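## Task

Get the yellow divider onto the binder's rings so that both of its holes are threaded, then shut the rings, keeping the sheets already in the binder on them. A ring must not punch a fresh hole through the divider, or the task fails. Nothing may count as done if it only stays in place because the robot is holding it at the end.

## Robot and tools

ROBOT. Two six-joint arms with parallel grippers, left_arm and right_arm, face each other across a table. The names are labels only and do not match left or right in any picture. In the shared scene frame the origin is the table centre, +z points up and the table top is at z = +0.020 m. left_arm's root sits at (+0.054, +0.488, +0.119) m with quat_wxyz (+0.679, 0, 0, -0.734), on the +y side. right_arm's root sits at (-0.001, -0.494, +0.072) m with quat_wxyz (+0.827, 0, 0, +0.562).

execute_actions. The argument "actions" is a list holding at most one item. An empty list moves nothing and just reports the state. A motion item is {"rows": [...], "steps": n}: n is 1 to 15 control steps of 1/30 s each (15 if omitted). One row is used per step, and the final row is reused if rows run out. A wait item is {"steps": n} with n up to 300, counted from the previous result, and your reply time is included. The optional "pictures" flag controls whether camera images come back. A refused call sends nothing to the robot.

ROW LAYOUT. Each row has 14 plain numbers covering both arms, even when only one moves. The first seven are left_arm and the next seven are right_arm. Within each block the order is waist, shoulder, elbow, wrist pitch, wrist yaw, wrist roll, gripper opening. The six joint values are absolute target angles in radians, in the same form the Joint positions line prints; they are not offsets. Stated ranges: waist -3.054 to 3.054, shoulder 0.000 to 3.142, elbow 0.000 to 2.356, wrist pitch -1.571 to 1.571, wrist yaw -1.571 to 1.571, wrist roll -3.142 to 3.142. A call is rejected if a target goes beyond a range end by more than 0.010 rad and also lies further out than the last reported angle. True ends may differ from the stated ones by up to 0.010 rad. Targets past the true end are clipped, and the result line "joint sent to its limit" may appear, possibly about an earlier move.

OPENING. This is the seventh number of each block, a unitless value from -1 to 1. +1 is fully open, which gives a 0.088 m pad gap. Empty fingers touch at about -0.80, and values below that change nothing. A full close takes at least about 0.5 s. To hold something, keep commanding a value clearly below grip_measured; the bigger the gap, the firmer the squeeze, up to roughly 34 N per pad. A fast close can push harder and may even spring open. Each gripper's reading may be off by about 1 mm.

MOTION. Joint speed is capped. On every step, each commanded angle is kept within a set lead of the measured angle: 0.211 rad for waist, shoulder and elbow, 0.213 for wrist pitch, 0.267 for wrist yaw and 0.228 for wrist roll. If the targets would move a gripper more than 70 mm from where it is, they are all pulled back toward the current angles. Friction can leave joints short of target, especially at long reach, and tiny changes may not register, so check Joint positions after moves. The arms keep heading for the last row while you think or wait. They give up once nothing has moved for a moment or a step is HELD; after that only a new action moves them on.

RESULTS. The state line shows, per arm, end_effector_position (m) and end_effector_quat_wxyz plus linear (m/s) and angular (rad/s) velocities in the scene frame. The reported hand position can be a bit off, more when reaching far. The gripper's +x points along the fingers and it closes along y. end_effector_position is the midpoint between the pads, 3 to 4 cm behind the fingertips. Joint positions and Joint velocities give one block per arm: six joints (rad, rad/s) and then the pad gap (m, m/s). grip_measured is the measured opening on the command scale. "joint command not followed" means the clearance check altered or blocked some joint targets, while the rest of the row still ran. HELD marks steps where your row was partly or fully not sent. Joint torque readings are the drives' total outputs, with offsets and noise.

FAULTS. Load limits in N m: waist 16.8, shoulder 20.8, elbow 20.8, wrist pitch 5.49, wrist yaw 5.47, wrist roll 5.13, including the weight of anything held. Reaching one causes a TORQUE FAULT: that arm halts for 10 s and the rest of the call is dropped. Holding loads heats motors. A MOTOR HOT line appears from 50 °C, and at 95 °C an OVER-TEMPERATURE FAULT holds the arm; if it does not cool in time, the arm and its gripper lose power and go limp.

AVOID. Do not let the arms collide or press on each other, including the mounts. Do not drop, slam, hit or shove things hard, and do not let anything leave the table. Loose objects may occasionally get a small nudge from outside.

OTHER TOOLS. zoom_image takes "camera" (cam_high, cam_low, cam_left_wrist or cam_right_wrist) and "region" [x0, y0, x1, y1] in pixels of that camera's latest image, with the origin at the top-left and at most 504 by 504. Every camera image is 504x504. show_instructions, with no arguments, shows the scene's reference images. read_manual, with optional section "licences", returns the URDF licence texts. finished_scene takes "scene", the number of the current scene.

Each tool is called after "Request:" as name(argument=value, ...) on one line, values as JSON.

Reference images:

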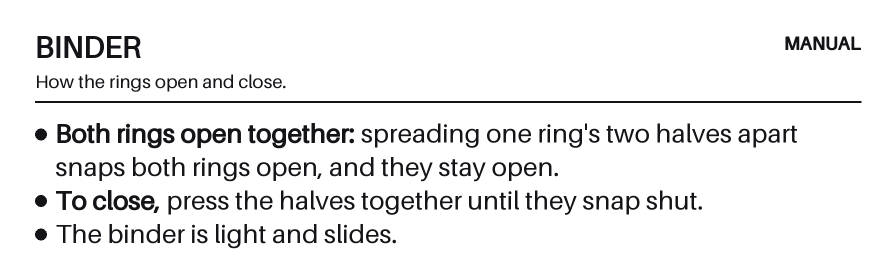

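## Session

Request:
execute_actions(actions=[])

Scene clock: 0.00 s of 4050.00 s.
left_arm: end_effector_position=(+0.3125, +0.3872, +0.3251) grip_measured=+0.824 end_effector_quat_wxyz=(-0.303, +0.679, -0.394, -0.541) end_effector_velocity=(-0.001, +0.003, -0.001) end_effector_angular_velocity=(+0.022, +0.003, +0.008) | right_arm: end_effector_position=(+0.1153, -0.2013, +0.3929) grip_measured=+0.846 end_effector_quat_wxyz=(+0.827, +0.014, -0.019, +0.562) end_effector_velocity=(-0.000, -0.000, -0.004) end_effector_angular_velocity=(-0.014, -0.003, +0.005)
Joint positions: left_arm=[ 1.371  1.477  1.448 -1.381  0.171 -2.396  0.079] | right_arm=[-0.001  0.847  0.642  0.252 -0.003  0.002  0.08 ]
Joint velocities: left_arm=[-0.002 -0.002 -0.002 -0.007 -0.022 -0.007 -0.   ] | right_arm=[-0.002 -0.002 -0.007 -0.007 -0.007 -0.007  0.   ]
Joint torques (N m, as the arm reports them, + toward a larger angle): no reading
Heat: left arm: hottest wrist pitch 33 °C (+0.0 °C/min); right arm: hottest shoulder 32 °C (+0.0 °C/min).

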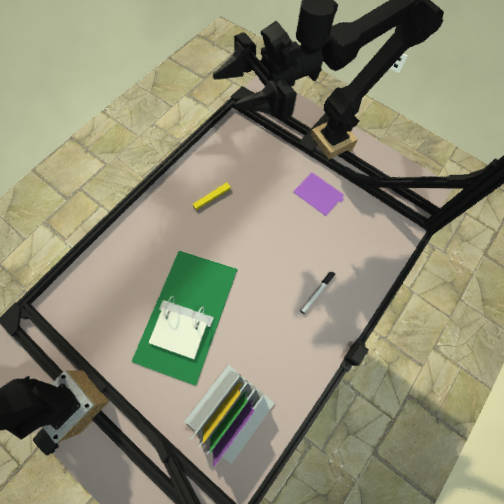

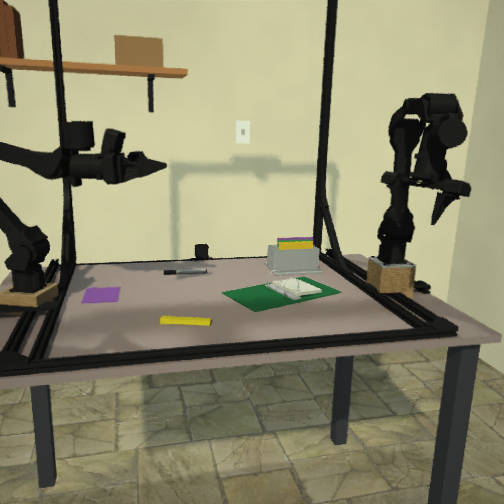

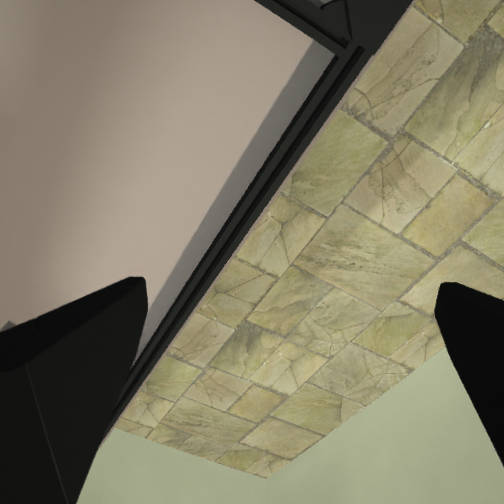

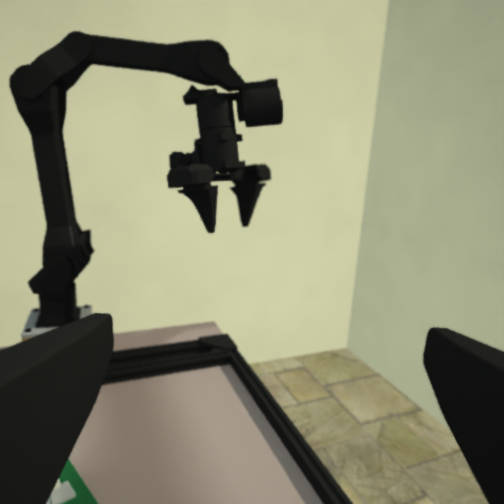

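Request:
zoom_image(camera="cam_high", region=[110, 230, 310, 480])

Request:
zoom_image(camera="cam_low", region=[140, 220, 360, 340])

Request:
zoom_image(camera="cam_high", region=[170, 150, 370, 330])

Region (110, 230, 310, 480) of cam_high's 504x504 image, scaled by 2.016, with more detail than that image has; it fills the left 403 columns of this view, and the rest is white.

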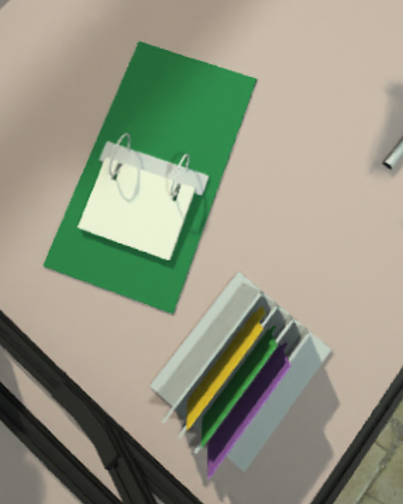

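Region (140, 220, 360, 340) of cam_low's 504x504 image, scaled by 2.291, with more detail than that image has; it fills the top 275 rows of this view, and the rest is white.

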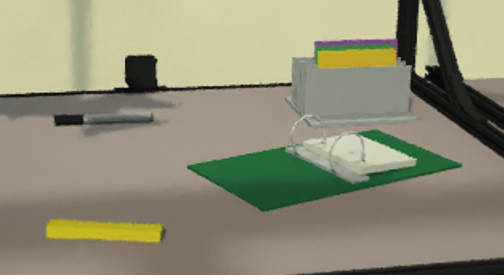

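Region (170, 150, 370, 330) of cam_high's 504x504 image, scaled by 2.520, with more detail than that image has; it fills the top 454 rows of this view, and the rest is white.

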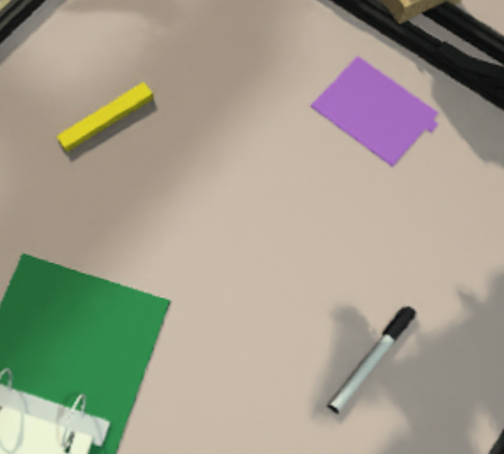

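Request:
execute_actions(actions=[{"rows":[[1.371,1.477,1.448,-1.381,0.171,-2.396,0.82,0.29,1.548,1.262,-0.934,0,0,0.84]],"steps":15}], pictures=false)

Request:
execute_actions(actions=[{"steps":30}])

Scene clock: 29.60 s of 4050.00 s.
left_arm: end_effector_position=(+0.3125, +0.3872, +0.3251) grip_measured=+0.820 end_effector_quat_wxyz=(-0.303, +0.679, -0.394, -0.541) end_effector_velocity=(-0.002, +0.003, +0.000) end_effector_angular_velocity=(+0.018, +0.004, +0.037) | right_arm: end_effector_position=(+0.0381, -0.0837, +0.2936) grip_measured=+0.840 end_effector_quat_wxyz=(+0.693, -0.236, +0.260, +0.630) end_effector_velocity=(-0.022, -0.126, -0.492) end_effector_angular_velocity=(-2.175, +0.216, +0.023)
Joint positions: left_arm=[ 1.371  1.477  1.448 -1.381  0.171 -2.396  0.079] | right_arm=[ 0.284  1.479  1.232 -0.47   0.001  0.002  0.08 ]
Joint velocities: left_arm=[-0.002 -0.007 -0.002 -0.007 -0.022 -0.037 -0.   ] | right_arm=[ 0.022  0.711  0.115 -1.59  -0.007  0.007 -0.   ]
Joint torques (N m, as the arm reports them, + toward a larger angle): left_arm=[-0.07 -4.94  6.14  0.29  0.11  0.01] | right_arm=[ 0.42 -7.51  8.48  1.35 -0.02 -0.08]
Heat: left arm: hottest wrist pitch 33 °C (+0.0 °C/min); right arm: hottest elbow 35 °C (+6.1 °C/min).
Steps of this call (steps 1 to 90: nothing new was sent; then 26.10 s passed at rest; steps 91 to 105: all 15 steps of this action). Readings (joint positions):
91: left_arm=[1.371 1.477 1.448 -1.381 0.171 -2.396] | right_arm=[0.011 0.863 0.659 0.225 0.006 0.002]
92: left_arm=[1.371 1.477 1.448 -1.381 0.171 -2.396] | right_arm=[0.052 0.898 0.703 0.174 0.011 0.002]
94: left_arm=[1.371 1.477 1.448 -1.381 0.171 -2.396] | right_arm=[0.144 0.992 0.799 0.087 0.006 0.002]
98: left_arm=[1.371 1.477 1.448 -1.381 0.171 -2.396] | right_arm=[0.258 1.188 0.997 -0.119 0.000 0.002]
105: the state above

Scene clock: 30.60 s of 4050.00 s.
left_arm: end_effector_position=(+0.3125, +0.3872, +0.3251) grip_measured=+0.820 end_effector_quat_wxyz=(-0.303, +0.679, -0.394, -0.541) end_effector_velocity=(-0.001, +0.002, -0.002) end_effector_angular_velocity=(+0.010, +0.011, +0.011) | right_arm: end_effector_position=(+0.0302, -0.1569, +0.2238) grip_measured=+0.840 end_effector_quat_wxyz=(+0.607, -0.385, +0.423, +0.552) end_effector_velocity=(-0.000, -0.001, +0.001) end_effector_angular_velocity=(-0.002, +0.005, +0.007)
Joint positions: left_arm=[ 1.371  1.477  1.448 -1.381  0.171 -2.396  0.079] | right_arm=[ 0.287  1.537  1.252 -0.931  0.001  0.002  0.08 ]
Joint velocities: left_arm=[ 0.002  0.002 -0.002 -0.007 -0.007 -0.007  0.   ] | right_arm=[-0.002 -0.002  0.002 -0.007 -0.007 -0.007 -0.   ]
Joint torques (N m, as the arm reports them, + toward a larger angle): left_arm=[-0.03 -4.95  6.17  0.3   0.09  0.  ] | right_arm=[ 0.27 -5.79  7.43  0.89 -0.03 -0.07]
Heat: left arm: hottest wrist pitch 33 °C (+0.0 °C/min); right arm: hottest elbow 35 °C (+5.9 °C/min).
Steps of this call (steps 1 to 30: the robot went on to your last target). Readings (joint positions):
1: left_arm=[1.371 1.477 1.448 -1.381 0.171 -2.396] | right_arm=[0.285 1.500 1.234 -0.525 0.001 0.002]
2: left_arm=[1.371 1.477 1.448 -1.381 0.171 -2.396] | right_arm=[0.285 1.516 1.234 -0.580 0.001 0.002]
4: left_arm=[1.371 1.477 1.448 -1.381 0.171 -2.396] | right_arm=[0.286 1.534 1.235 -0.684 0.001 0.002]
8: left_arm=[1.371 1.477 1.448 -1.381 0.171 -2.396] | right_arm=[0.287 1.537 1.245 -0.856 0.001 0.002]
30: the state above
All arms were judged still, so your last target was given up. Only a new action makes them travel on or press farther. Fingers that are still opening or closing keep moving.

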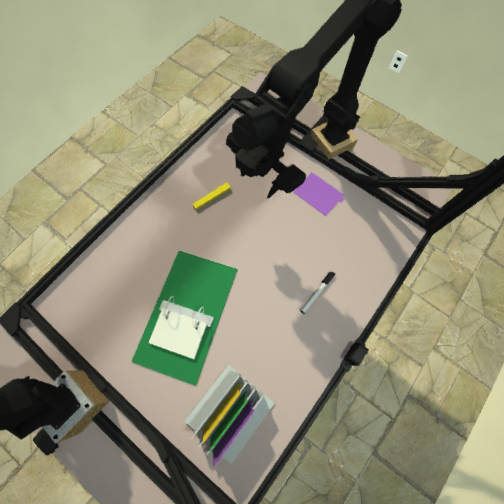

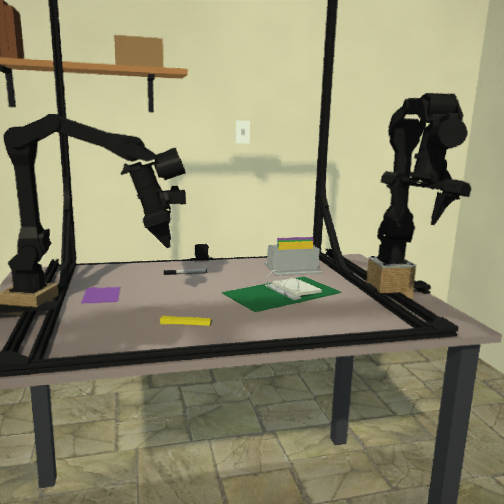

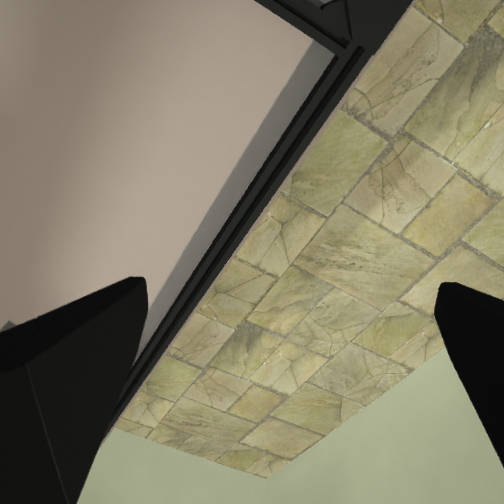

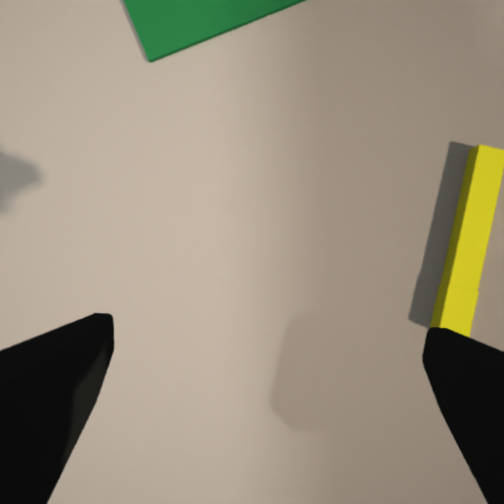

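Request:
execute_actions(actions=[{"rows":[[0.0,1.548,1.262,-0.934,0,0,0.82,0.0,0.85,0.64,-0.4,0,0,0.84]],"steps":15}], pictures=false)

Request:
execute_actions(actions=[{"steps":60}])

Scene clock: 40.37 s of 4050.00 s.
left_arm: end_effector_position=(+0.2374, +0.1998, +0.2718) grip_measured=+0.820 end_effector_quat_wxyz=(-0.697, +0.322, -0.635, -0.085) end_effector_velocity=(-0.440, -0.297, +0.001) end_effector_angular_velocity=(+0.260, -0.548, -3.121) | right_arm: end_effector_position=(+0.1027, -0.2304, +0.2608) grip_measured=+0.840 end_effector_quat_wxyz=(+0.786, -0.174, +0.255, +0.535) end_effector_velocity=(-0.005, -0.041, +0.050) end_effector_angular_velocity=(+0.349, -0.147, -0.033)
Joint positions: left_arm=[ 0.649  1.552  1.273 -0.944  0.007 -1.593  0.079] | right_arm=[ 0.006  0.894  0.682 -0.416  0.004  0.     0.08 ]
Joint velocities: left_arm=[-1.57   0.002 -0.012  0.081 -0.037  1.663  0.   ] | right_arm=[-0.032 -0.422 -0.212  0.168  0.007 -0.007 -0.   ]
Joint torques (N m, as the arm reports them, + toward a larger angle): left_arm=[-0.19 -6.55  5.67  0.63 -0.27  0.15] | right_arm=[-0.29 -2.85  5.54  1.83 -0.15 -0.02]
Heat: left arm: hottest wrist pitch 34 °C (+1.5 °C/min); right arm: hottest elbow 36 °C (+5.9 °C/min).
Steps of this call (steps 1 to 90: nothing new was sent; then 6.27 s passed at rest; steps 91 to 105: all 15 steps of this action). Readings (joint positions):
91: left_arm=[1.358 1.480 1.430 -1.354 0.143 -2.365] | right_arm=[0.278 1.518 1.232 -0.895 -0.007 0.001]
92: left_arm=[1.316 1.481 1.399 -1.297 0.102 -2.309] | right_arm=[0.242 1.480 1.183 -0.831 -0.013 0.001]
94: left_arm=[1.216 1.507 1.342 -1.195 0.061 -2.202] | right_arm=[0.137 1.383 1.086 -0.739 -0.006 0.001]
98: left_arm=[1.010 1.552 1.278 -1.016 0.021 -1.980] | right_arm=[0.017 1.176 0.901 -0.530 0.004 0.000]
105: the state above

Scene clock: 42.37 s of 4050.00 s.
left_arm: end_effector_position=(+0.0270, +0.1459, +0.2717) grip_measured=+0.820 end_effector_quat_wxyz=(+0.558, +0.417, +0.390, -0.602) end_effector_velocity=(-0.002, -0.001, +0.001) end_effector_angular_velocity=(-0.006, +0.015, +0.016) | right_arm: end_effector_position=(+0.1018, -0.2348, +0.2630) grip_measured=+0.840 end_effector_quat_wxyz=(+0.791, -0.166, +0.243, +0.537) end_effector_velocity=(-0.000, +0.000, -0.001) end_effector_angular_velocity=(+0.002, -0.003, +0.008)
Joint positions: left_arm=[ 0.002  1.552  1.271 -0.934  0.004 -0.004  0.079] | right_arm=[ 0.003  0.855  0.657 -0.4    0.003  0.     0.08 ]
Joint velocities: left_arm=[-0.002 -0.002 -0.002  0.007  0.007 -0.022  0.   ] | right_arm=[-0.002 -0.002 -0.007  0.007 -0.007 -0.007  0.   ]
Joint torques (N m, as the arm reports them, + toward a larger angle): left_arm=[-0.18 -6.55  5.65  0.69 -0.13  0.16] | right_arm=[-0.22 -3.46  5.32  1.78 -0.09  0.  ]
Heat: left arm: hottest wrist pitch 34 °C (+1.4 °C/min); right arm: hottest elbow 36 °C (+5.7 °C/min).
Steps of this call (steps 1 to 60: the robot went on to your last target). Readings (joint positions):
1: left_arm=[0.597 1.552 1.273 -0.941 0.007 -1.538] | right_arm=[0.005 0.883 0.677 -0.411 0.004 0.000]
2: left_arm=[0.545 1.552 1.273 -0.939 0.006 -1.482] | right_arm=[0.005 0.874 0.673 -0.408 0.004 0.000]
4: left_arm=[0.441 1.552 1.273 -0.937 0.006 -1.371] | right_arm=[0.004 0.865 0.666 -0.404 0.004 0.000]
8: left_arm=[0.235 1.552 1.272 -0.935 0.005 -1.150] | right_arm=[0.004 0.858 0.660 -0.402 0.004 0.000]
60: the state above
All arms were judged still, so your last target was given up. Only a new action makes them travel on or press farther. Fingers that are still opening or closing keep moving.

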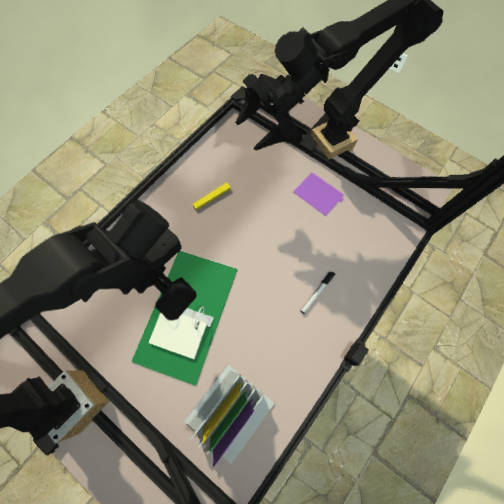

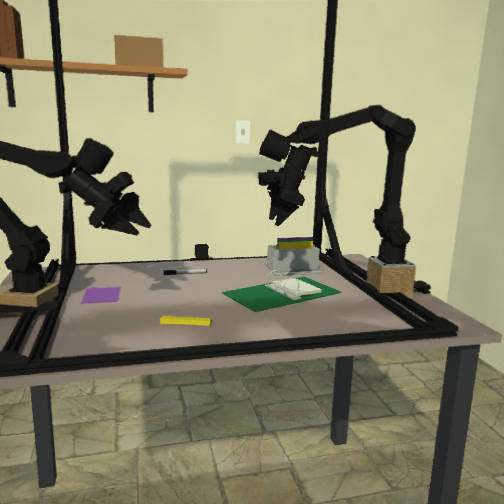

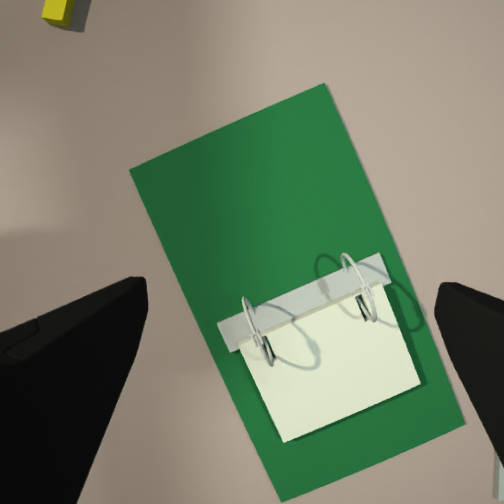

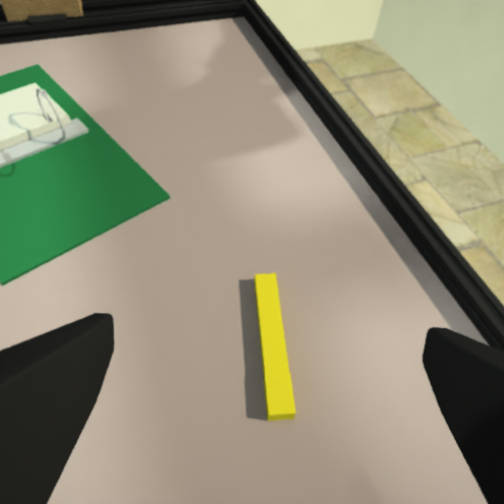

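Request:
zoom_image(camera="cam_left_wrist", region=[190, 220, 440, 460])

Request:
zoom_image(camera="cam_low", region=[240, 220, 360, 320])

Region (190, 220, 440, 460) of cam_left_wrist's 504x504 image, scaled by 2.016, with more detail than that image has; it fills the top 484 rows of this view, and the rest is white.

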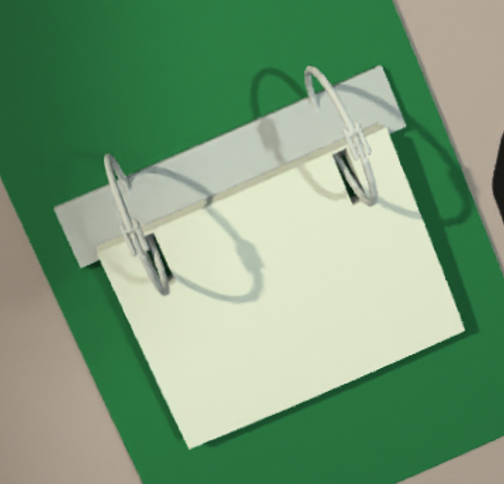

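Region (240, 220, 360, 320) of cam_low's 504x504 image, scaled by 4.200, with more detail than that image has.

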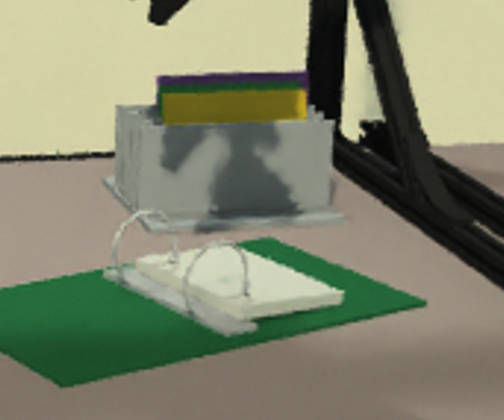

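Request:
execute_actions(actions=[{"rows":[[-0.75,1.45,1.2,-0.934,0,0,0.82,0.0,0.85,0.64,-0.4,0,0,0.84]],"steps":15}], pictures=false)

Request:
execute_actions(actions=[{"steps":30}])

Scene clock: 87.77 s of 4050.00 s.
left_arm: end_effector_position=(-0.1742, +0.2556, +0.2805) grip_measured=+0.820 end_effector_quat_wxyz=(+0.321, +0.514, +0.218, -0.765) end_effector_velocity=(-0.167, +0.173, +0.000) end_effector_angular_velocity=(+0.008, +0.005, -0.731) | right_arm: end_effector_position=(+0.1018, -0.2348, +0.2629) grip_measured=+0.840 end_effector_quat_wxyz=(+0.791, -0.166, +0.243, +0.536) end_effector_velocity=(+0.002, -0.000, +0.001) end_effector_angular_velocity=(+0.008, -0.001, -0.013)
Joint positions: left_arm=[-0.697  1.46   1.209 -0.933  0.002 -0.003  0.079] | right_arm=[ 0.003  0.855  0.657 -0.4    0.003  0.     0.08 ]
Joint velocities: left_arm=[-0.735 -0.022 -0.017 -0.007  0.007 -0.007 -0.   ] | right_arm=[-0.002 -0.002 -0.002  0.007  0.007  0.007 -0.   ]
Joint torques (N m, as the arm reports them, + toward a larger angle): left_arm=[ 1.59 -6.43  5.64  0.69 -0.1   0.09] | right_arm=[-0.21 -3.37  5.43  1.84 -0.11  0.01]
Heat: left arm: hottest wrist pitch 35 °C (+2.0 °C/min); right arm: hottest wrist pitch 37 °C (+2.0 °C/min).
Steps of this call (steps 1 to 90: nothing new was sent; then 41.90 s passed at rest; steps 91 to 105: all 15 steps of this action). Readings (joint positions):
91: left_arm=[-0.008 1.543 1.263 -0.928 -0.008 -0.004] | right_arm=[0.003 0.855 0.657 -0.400 0.003 0.000]
92: left_arm=[-0.048 1.527 1.248 -0.927 -0.014 -0.004] | right_arm=[0.003 0.855 0.657 -0.400 0.003 0.000]
94: left_arm=[-0.155 1.493 1.226 -0.937 -0.006 -0.004] | right_arm=[0.003 0.855 0.657 -0.400 0.003 0.000]
98: left_arm=[-0.368 1.463 1.218 -0.933 -0.004 -0.004] | right_arm=[0.003 0.855 0.657 -0.400 0.003 0.000]
105: the state above

Scene clock: 88.77 s of 4050.00 s.
left_arm: end_effector_position=(-0.1854, +0.2676, +0.2812) grip_measured=+0.820 end_effector_quat_wxyz=(+0.302, +0.518, +0.204, -0.774) end_effector_velocity=(-0.000, -0.001, +0.001) end_effector_angular_velocity=(-0.008, +0.003, +0.007) | right_arm: end_effector_position=(+0.1018, -0.2349, +0.2628) grip_measured=+0.840 end_effector_quat_wxyz=(+0.791, -0.166, +0.243, +0.536) end_effector_velocity=(+0.000, -0.002, -0.004) end_effector_angular_velocity=(-0.012, +0.003, +0.003)
Joint positions: left_arm=[-0.747  1.457  1.208 -0.933  0.002 -0.003  0.079] | right_arm=[ 0.003  0.854  0.656 -0.4    0.003  0.     0.08 ]
Joint velocities: left_arm=[-0.002 -0.002 -0.002  0.007 -0.007 -0.007  0.   ] | right_arm=[-0.007 -0.002 -0.007 -0.007 -0.007 -0.007 -0.   ]
Joint torques (N m, as the arm reports them, + toward a larger angle): left_arm=[-0.21 -6.25  5.62  0.7  -0.04  0.11] | right_arm=[-0.04 -3.34  5.57  1.79 -0.08 -0.01]
Heat: left arm: hottest wrist pitch 35 °C (+2.0 °C/min); right arm: hottest wrist pitch 37 °C (+2.0 °C/min).
Steps of this call (steps 1 to 30: the robot went on to your last target). Readings (joint positions):
1: left_arm=[-0.716 1.459 1.209 -0.933 0.002 -0.003] | right_arm=[0.003 0.855 0.657 -0.400 0.003 0.000]
2: left_arm=[-0.727 1.458 1.209 -0.933 0.002 -0.003] | right_arm=[0.003 0.855 0.657 -0.400 0.003 0.000]
4: left_arm=[-0.737 1.457 1.209 -0.933 0.002 -0.003] | right_arm=[0.003 0.855 0.657 -0.400 0.003 0.000]
8: left_arm=[-0.744 1.457 1.209 -0.933 0.002 -0.003] | right_arm=[0.003 0.855 0.656 -0.400 0.003 0.000]
30: the state above
All arms were judged still, so your last target was given up. Only a new action makes them travel on or press farther. Fingers that are still opening or closing keep moving.

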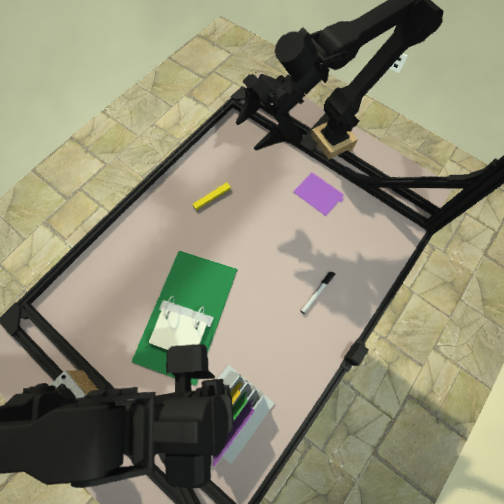

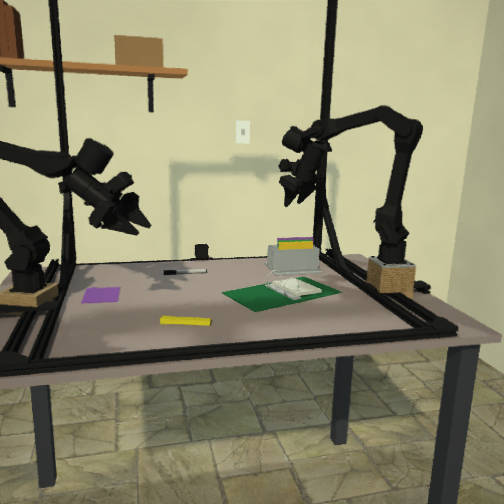

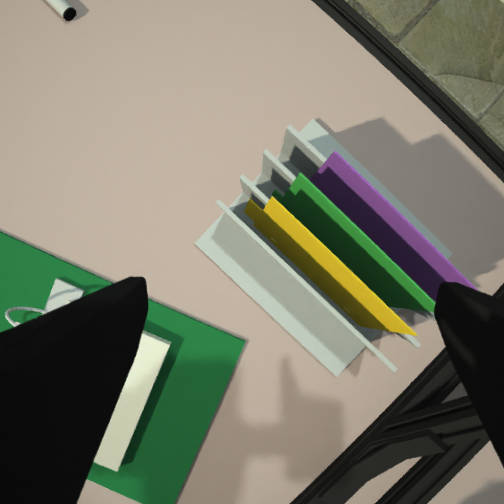

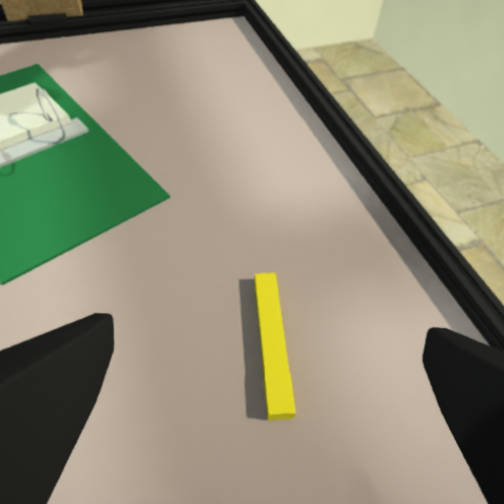

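Request:
zoom_image(camera="cam_left_wrist", region=[180, 100, 480, 390])

Region (180, 100, 480, 390) of cam_left_wrist's 504x504 image, scaled by 1.680, with more detail than that image has; it fills the top 487 rows of this view, and the rest is white.

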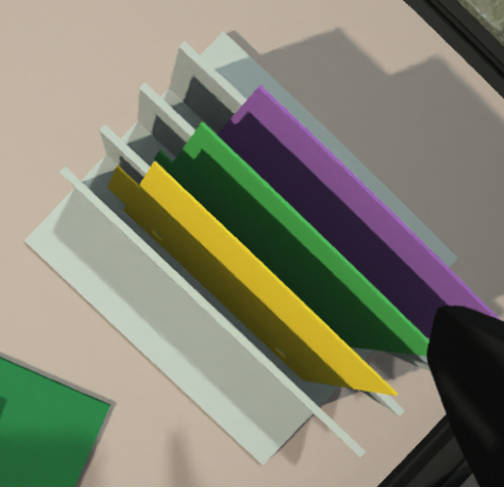

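Request:
execute_actions(actions=[{"rows":[[0.57,1.6,1.1,-1.0,0.773,1.797,-0.85,0.0,0.85,0.64,-0.4,0,0,0.84]],"steps":15}], pictures=false)

Request:
execute_actions(actions=[{"steps":20}], pictures=false)

Request:
execute_actions(actions=[{"rows":[[0.57,1.979,0.95,-0.701,0.773,1.797,-0.85,0.0,0.85,0.64,-0.4,0,0,0.84]],"steps":15}], pictures=false)

Request:
execute_actions(actions=[{"steps":15}])

Scene clock: 139.43 s of 4050.00 s.
left_arm: end_effector_position=(-0.0751, +0.2141, +0.2437) grip_measured=-0.809 end_effector_quat_wxyz=(+0.123, +0.385, +0.291, -0.867) end_effector_velocity=(+0.390, -0.191, +0.029) end_effector_angular_velocity=(-1.055, +0.300, +0.323) | right_arm: end_effector_position=(+0.1018, -0.2349, +0.2627) grip_measured=+0.840 end_effector_quat_wxyz=(+0.791, -0.166, +0.244, +0.536) end_effector_velocity=(+0.000, -0.002, -0.002) end_effector_angular_velocity=(-0.008, +0.001, +0.003)
Joint positions: left_arm=[-0.021  1.6    1.102 -0.997  0.736  0.804  0.   ] | right_arm=[ 0.003  0.854  0.656 -0.4    0.003  0.     0.08 ]
Joint velocities: left_arm=[ 1.541 -0.002 -0.002 -0.007  0.286  1.619  0.   ] | right_arm=[-0.007 -0.002 -0.002 -0.007 -0.007 -0.007 -0.   ]
Joint torques (N m, as the arm reports them, + toward a larger angle): left_arm=[ 0.16 -5.75  5.82  0.08  0.76  0.18] | right_arm=[-0.25 -3.39  5.65  1.82 -0.06 -0.03]
Heat: left arm: hottest shoulder 35 °C (+0.0 °C/min); right arm: hottest wrist pitch 38 °C (+1.0 °C/min).
Steps of this call (steps 1 to 90: nothing new was sent; then 47.17 s passed at rest; steps 91 to 105: all 15 steps of this action). Readings (joint positions):
91: left_arm=[-0.734 1.467 1.201 -0.935 0.041 0.030] | right_arm=[0.003 0.854 0.656 -0.400 0.003 0.000]
92: left_arm=[-0.695 1.480 1.192 -0.945 0.110 0.085] | right_arm=[0.003 0.854 0.656 -0.400 0.003 0.000]
94: left_arm=[-0.593 1.529 1.158 -0.973 0.234 0.195] | right_arm=[0.003 0.854 0.656 -0.400 0.003 0.000]
98: left_arm=[-0.381 1.598 1.103 -0.995 0.488 0.416] | right_arm=[0.003 0.854 0.656 -0.400 0.003 0.000]
105: the state above

Scene clock: 140.10 s of 4050.00 s.
left_arm: end_effector_position=(+0.0942, +0.1873, +0.2469) grip_measured=-0.809 end_effector_quat_wxyz=(+0.198, +0.408, -0.023, -0.891) end_effector_velocity=(+0.008, +0.003, -0.001) end_effector_angular_velocity=(-0.176, -0.120, -0.199) | right_arm: end_effector_position=(+0.1018, -0.2350, +0.2625) grip_measured=+0.840 end_effector_quat_wxyz=(+0.791, -0.166, +0.244, +0.536) end_effector_velocity=(-0.003, -0.000, -0.002) end_effector_angular_velocity=(-0.009, -0.003, +0.028)
Joint positions: left_arm=[ 0.564  1.6    1.102 -0.998  0.768  1.759  0.   ] | right_arm=[ 0.003  0.854  0.656 -0.4    0.003  0.     0.08 ]
Joint velocities: left_arm=[ 0.027 -0.002 -0.002 -0.007 -0.007  0.315  0.   ] | right_arm=[-0.002 -0.002 -0.002 -0.007 -0.022 -0.022  0.   ]
Joint torques (N m, as the arm reports them, + toward a larger angle): left_arm=[ 0.36 -5.65  5.71  0.07  0.79  0.11] | right_arm=[-0.21 -3.28  5.49  1.82 -0.08 -0.03]
Heat: left arm: hottest shoulder 35 °C (+0.0 °C/min); right arm: hottest wrist pitch 38 °C (+1.0 °C/min).
Steps of this call (steps 1 to 20: the robot went on to your last target). Readings (joint positions):
1: left_arm=[0.030 1.600 1.102 -0.997 0.745 0.858] | right_arm=[0.003 0.854 0.656 -0.400 0.003 0.000]
2: left_arm=[0.081 1.600 1.102 -0.997 0.752 0.913] | right_arm=[0.003 0.854 0.656 -0.400 0.003 0.000]
4: left_arm=[0.184 1.600 1.102 -0.997 0.758 1.023] | right_arm=[0.003 0.854 0.656 -0.400 0.003 0.000]
8: left_arm=[0.390 1.600 1.102 -0.997 0.765 1.244] | right_arm=[0.003 0.854 0.656 -0.400 0.003 0.000]
20: the state above

Scene clock: 140.60 s of 4050.00 s.
left_arm: end_effector_position=(+0.0906, +0.1951, +0.1170) grip_measured=-0.809 end_effector_quat_wxyz=(+0.153, +0.379, +0.060, -0.911) end_effector_velocity=(-0.001, -0.001, -0.000) end_effector_angular_velocity=(-0.003, +0.022, +0.011) | right_arm: end_effector_position=(+0.1018, -0.2350, +0.2625) grip_measured=+0.840 end_effector_quat_wxyz=(+0.791, -0.166, +0.244, +0.536) end_effector_velocity=(-0.001, -0.002, -0.000) end_effector_angular_velocity=(+0.001, +0.010, -0.001)
Joint positions: left_arm=[ 0.568  1.964  0.951 -0.707  0.773  1.792  0.   ] | right_arm=[ 0.003  0.854  0.656 -0.4    0.003  0.     0.08 ]
Joint velocities: left_arm=[ 0.002  0.007 -0.002  0.007  0.022 -0.007  0.   ] | right_arm=[-0.002 -0.007 -0.002 -0.007 -0.007  0.007 -0.   ]
Joint torques (N m, as the arm reports them, + toward a larger angle): left_arm=[ 0.12 -5.62  4.03  0.01  0.63  0.15] | right_arm=[-0.11 -3.29  5.55  1.82 -0.09 -0.02]
Heat: left arm: hottest shoulder 35 °C (+0.0 °C/min); right arm: hottest wrist pitch 38 °C (+1.0 °C/min).
Steps of this call (steps 1 to 15: all 15 steps of this action). Readings (joint positions):
1: left_arm=[0.565 1.614 1.090 -0.975 0.773 1.766] | right_arm=[0.003 0.854 0.656 -0.400 0.003 0.000]
2: left_arm=[0.565 1.635 1.074 -0.923 0.779 1.772] | right_arm=[0.003 0.854 0.656 -0.400 0.003 0.000]
4: left_arm=[0.566 1.716 1.036 -0.840 0.779 1.780] | right_arm=[0.003 0.854 0.656 -0.400 0.003 0.000]
8: left_arm=[0.567 1.901 0.975 -0.744 0.774 1.788] | right_arm=[0.003 0.854 0.656 -0.400 0.003 0.000]
15: the state above

Scene clock: 141.10 s of 4050.00 s.
left_arm: end_effector_position=(+0.0906, +0.1950, +0.1153) grip_measured=-0.809 end_effector_quat_wxyz=(+0.153, +0.378, +0.061, -0.911) end_effector_velocity=(-0.002, +0.001, +0.001) end_effector_angular_velocity=(-0.002, +0.008, -0.007) | right_arm: end_effector_position=(+0.1017, -0.2350, +0.2626) grip_measured=+0.840 end_effector_quat_wxyz=(+0.791, -0.166, +0.244, +0.536) end_effector_velocity=(-0.002, -0.003, -0.004) end_effector_angular_velocity=(-0.021, +0.006, +0.008)
Joint positions: left_arm=[ 0.568  1.97   0.951 -0.703  0.773  1.793  0.   ] | right_arm=[ 0.003  0.854  0.656 -0.4    0.003  0.     0.08 ]
Joint velocities: left_arm=[-0.002 -0.002 -0.002 -0.007  0.007  0.007  0.   ] | right_arm=[-0.002 -0.002 -0.002 -0.022 -0.007 -0.007 -0.   ]
Joint torques (N m, as the arm reports them, + toward a larger angle): left_arm=[ 0.15 -5.52  3.9  -0.03  0.64  0.14] | right_arm=[-0.23 -3.35  5.32  1.76 -0.16 -0.02]
Heat: left arm: hottest shoulder 35 °C (+0.0 °C/min); right arm: hottest wrist pitch 38 °C (+1.0 °C/min).
Steps of this call (steps 1 to 15: the robot went on to your last target). Readings (joint positions):
1: left_arm=[0.568 1.965 0.951 -0.706 0.773 1.792] | right_arm=[0.003 0.854 0.656 -0.400 0.003 0.000]
2: left_arm=[0.568 1.966 0.951 -0.706 0.773 1.793] | right_arm=[0.003 0.854 0.656 -0.400 0.003 0.000]
4: left_arm=[0.568 1.968 0.951 -0.704 0.773 1.793] | right_arm=[0.003 0.854 0.656 -0.400 0.003 0.000]
8: left_arm=[0.568 1.970 0.951 -0.703 0.773 1.793] | right_arm=[0.003 0.854 0.656 -0.400 0.003 0.000]
15: the state above
All arms were judged still, so your last target was given up. Only a new action makes them travel on or press farther. Fingers that are still opening or closing keep moving.

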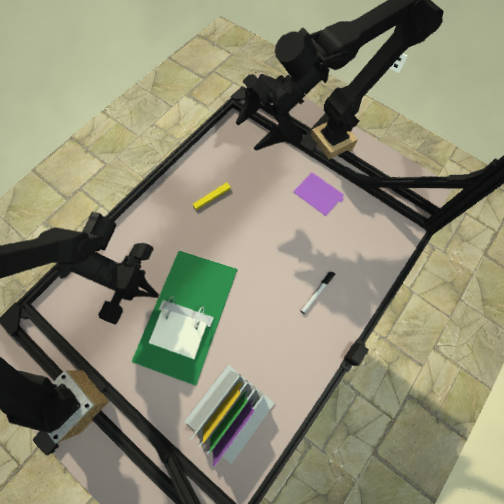

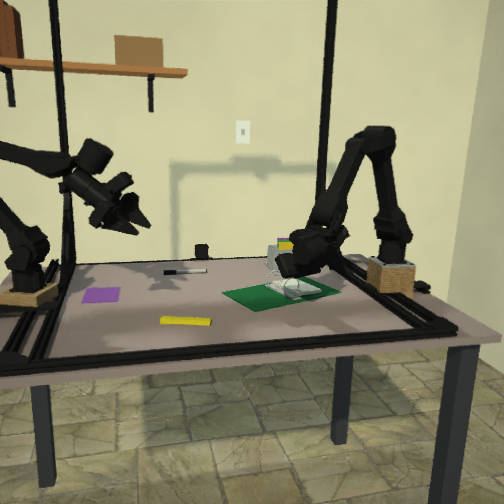

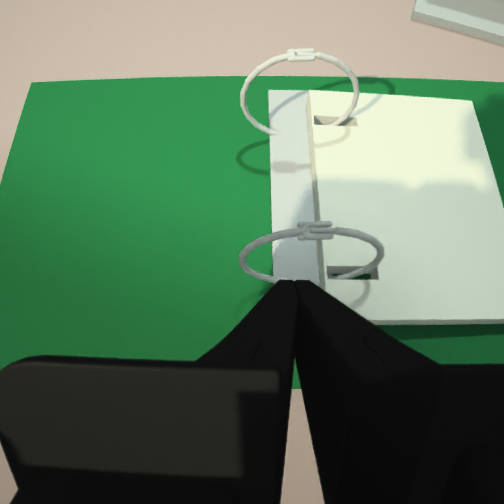

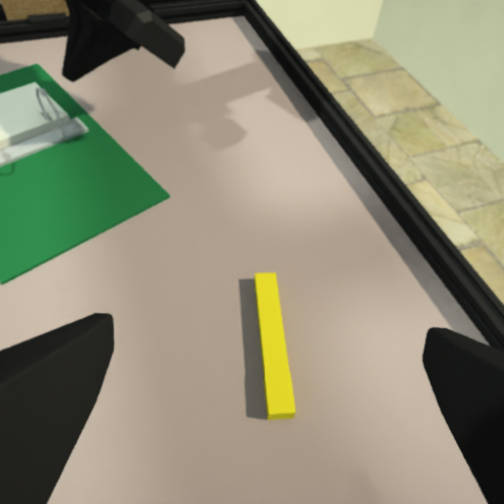

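Request:
execute_actions(actions=[{"rows":[[0.55,1.985,0.925,-0.65,0.775,1.77,-0.85,0.0,0.85,0.64,-0.4,0,0,0.84],[0.535,1.99,0.9,-0.61,0.777,1.75,-0.85,0.0,0.85,0.64,-0.4,0,0,0.84],[0.52,1.997,0.88,-0.565,0.78,1.725,-0.85,0.0,0.85,0.64,-0.4,0,0,0.84],[0.5,2.005,0.858,-0.522,0.782,1.699,-0.85,0.0,0.85,0.64,-0.4,0,0,0.84]],"steps":15}])

Scene clock: 157.20 s of 4050.00 s.
left_arm: end_effector_position=(+0.0698, +0.1964, +0.0922) grip_measured=-0.809 end_effector_quat_wxyz=(+0.152, +0.380, +0.061, -0.910) end_effector_velocity=(+0.001, -0.002, -0.002) end_effector_angular_velocity=(-0.007, -0.013, +0.013) | right_arm: end_effector_position=(+0.1018, -0.2351, +0.2624) grip_measured=+0.840 end_effector_quat_wxyz=(+0.791, -0.166, +0.244, +0.536) end_effector_velocity=(-0.002, -0.003, -0.004) end_effector_angular_velocity=(-0.026, -0.005, +0.016)
Joint positions: left_arm=[ 0.503  1.999  0.865 -0.527  0.777  1.705  0.   ] | right_arm=[ 0.003  0.854  0.655 -0.4    0.003  0.     0.08 ]
Joint velocities: left_arm=[-0.002 -0.002 -0.012  0.037 -0.007 -0.022  0.   ] | right_arm=[-0.002 -0.002 -0.002 -0.022 -0.007 -0.022  0.   ]
Joint torques (N m, as the arm reports them, + toward a larger angle): left_arm=[-0.39 -5.79  2.97  0.15  0.81 -0.12] | right_arm=[-0.39 -3.32  5.61  1.8  -0.06  0.02]
Heat: left arm: hottest shoulder 35 °C (+0.0 °C/min); right arm: hottest wrist pitch 39 °C (+1.0 °C/min).
Steps of this call (steps 1 to 90: nothing new was sent; then 12.60 s passed at rest; steps 91 to 105: all 15 steps of this action). Readings (joint positions):
91: left_arm=[0.567 1.971 0.949 -0.695 0.773 1.793] | right_arm=[0.003 0.854 0.655 -0.400 0.003 0.000]
92: left_arm=[0.564 1.971 0.942 -0.674 0.773 1.786] | right_arm=[0.003 0.854 0.655 -0.400 0.003 0.000]
94: left_arm=[0.547 1.976 0.919 -0.618 0.773 1.757] | right_arm=[0.003 0.854 0.655 -0.400 0.003 0.000]
98: left_arm=[0.509 1.995 0.875 -0.553 0.775 1.718] | right_arm=[0.003 0.854 0.655 -0.400 0.003 0.000]
105: the state above

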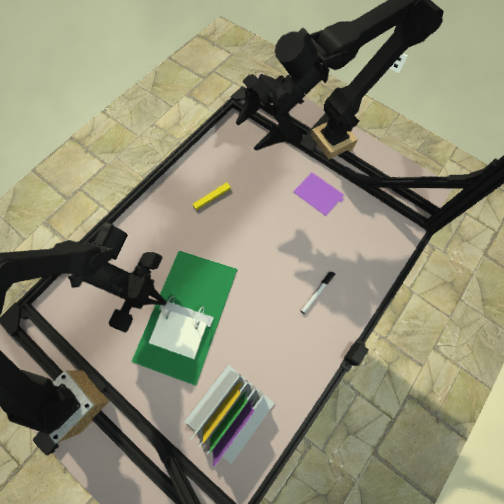

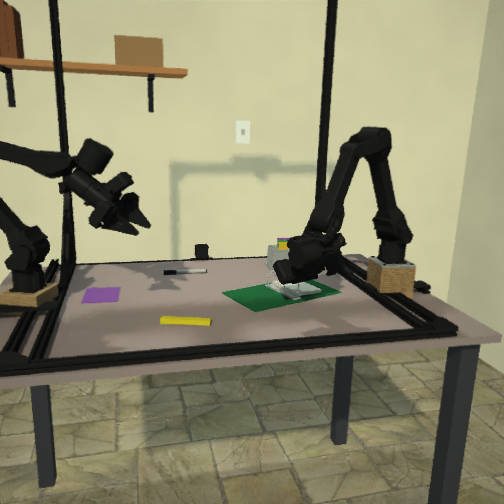

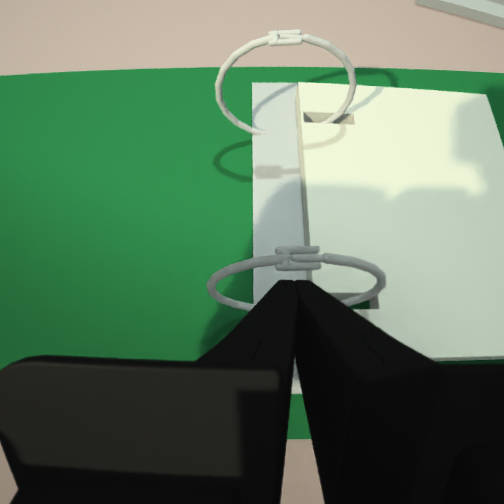

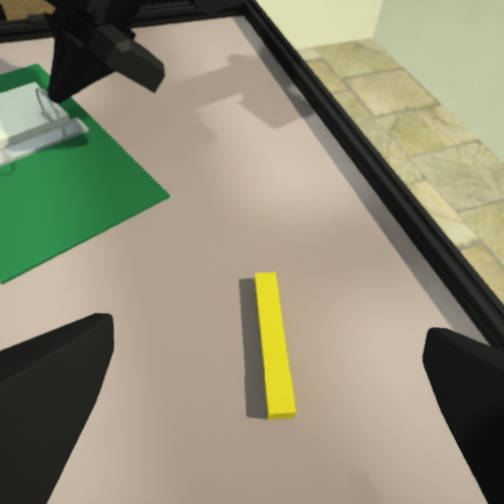

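Request:
execute_actions(actions=[{"rows":[[0.485,2.0,0.85,-0.505,0.783,1.675,-0.85,0.0,0.85,0.64,-0.4,0,0,0.84],[0.475,2.0,0.848,-0.495,0.783,1.665,-0.85,0.0,0.85,0.64,-0.4,0,0,0.84],[0.462,1.995,0.84,-0.478,0.785,1.645,-0.85,0.0,0.85,0.64,-0.4,0,0,0.84]],"steps":15}])

Request:
zoom_image(camera="cam_low", region=[240, 220, 360, 320])

Scene clock: 168.97 s of 4050.00 s.
left_arm: end_effector_position=(+0.0591, +0.1949, +0.0892) grip_measured=-0.809 end_effector_quat_wxyz=(+0.151, +0.379, +0.066, -0.911) end_effector_velocity=(-0.001, +0.003, +0.000) end_effector_angular_velocity=(+0.024, +0.001, +0.013) | right_arm: end_effector_position=(+0.1018, -0.2351, +0.2623) grip_measured=+0.840 end_effector_quat_wxyz=(+0.791, -0.166, +0.244, +0.536) end_effector_velocity=(-0.000, +0.001, +0.003) end_effector_angular_velocity=(+0.011, -0.006, +0.008)
Joint positions: left_arm=[ 0.466  1.999  0.846 -0.48   0.779  1.65   0.   ] | right_arm=[ 0.003  0.854  0.655 -0.4    0.003  0.     0.08 ]
Joint velocities: left_arm=[-0.002 -0.007 -0.007 -0.007 -0.007 -0.022  0.   ] | right_arm=[-0.002 -0.002  0.002  0.007 -0.007 -0.007 -0.   ]
Joint torques (N m, as the arm reports them, + toward a larger angle): left_arm=[-0.41 -7.05  2.69  0.1   0.85 -0.14] | right_arm=[-0.18 -3.45  5.6   1.83 -0.11  0.02]
Heat: left arm: hottest shoulder 35 °C (+0.0 °C/min); right arm: hottest wrist pitch 39 °C (+1.0 °C/min).
Steps of this call (steps 1 to 15: the robot went on to your last target; steps 16 to 90: nothing new was sent; then 8.27 s passed at rest; steps 91 to 105: all 15 steps of this action). Readings (joint positions):
91: left_arm=[0.501 1.999 0.863 -0.521 0.777 1.699] | right_arm=[0.003 0.854 0.655 -0.400 0.003 0.000]
92: left_arm=[0.498 1.999 0.861 -0.515 0.777 1.692] | right_arm=[0.003 0.854 0.655 -0.400 0.003 0.000]
94: left_arm=[0.485 1.999 0.856 -0.500 0.778 1.673] | right_arm=[0.003 0.854 0.655 -0.400 0.003 0.000]
98: left_arm=[0.470 1.999 0.848 -0.485 0.779 1.656] | right_arm=[0.003 0.854 0.655 -0.400 0.003 0.000]
105: the state above

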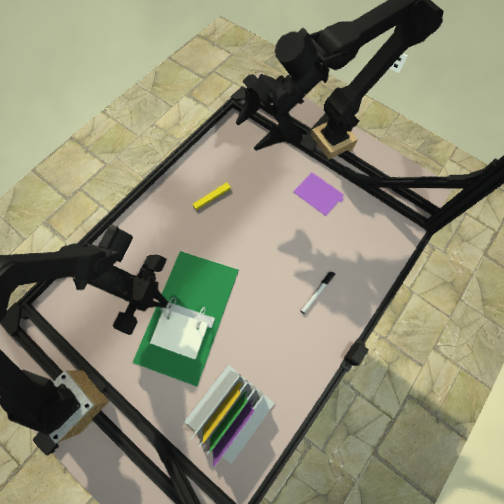

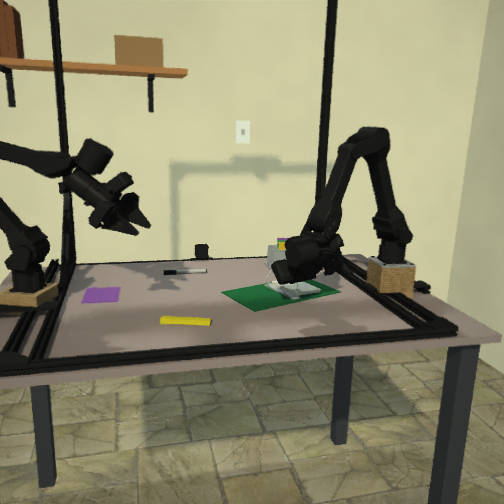

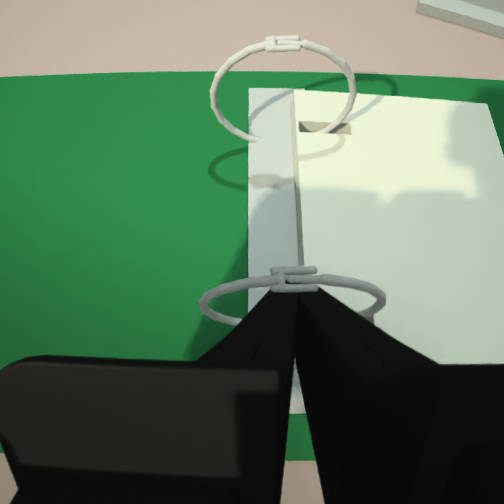

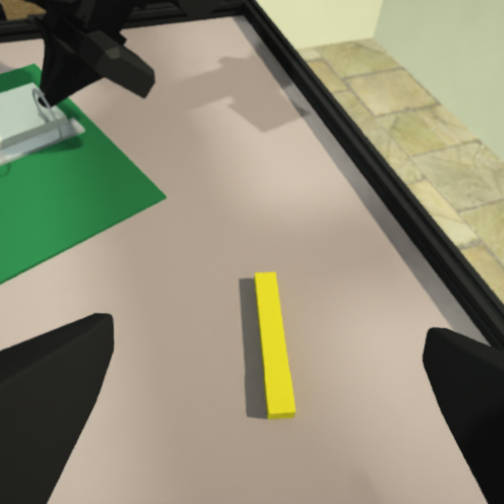

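Region (240, 220, 360, 320) of cam_low's 504x504 image, scaled by 4.200, with more detail than that image has.

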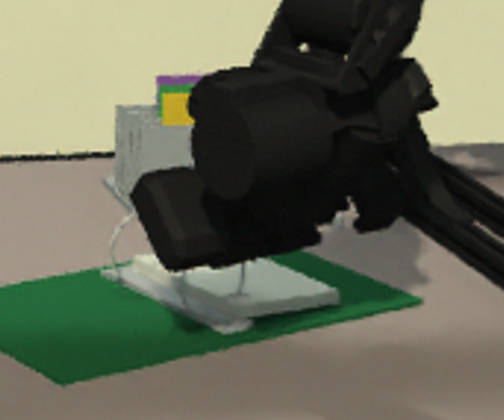

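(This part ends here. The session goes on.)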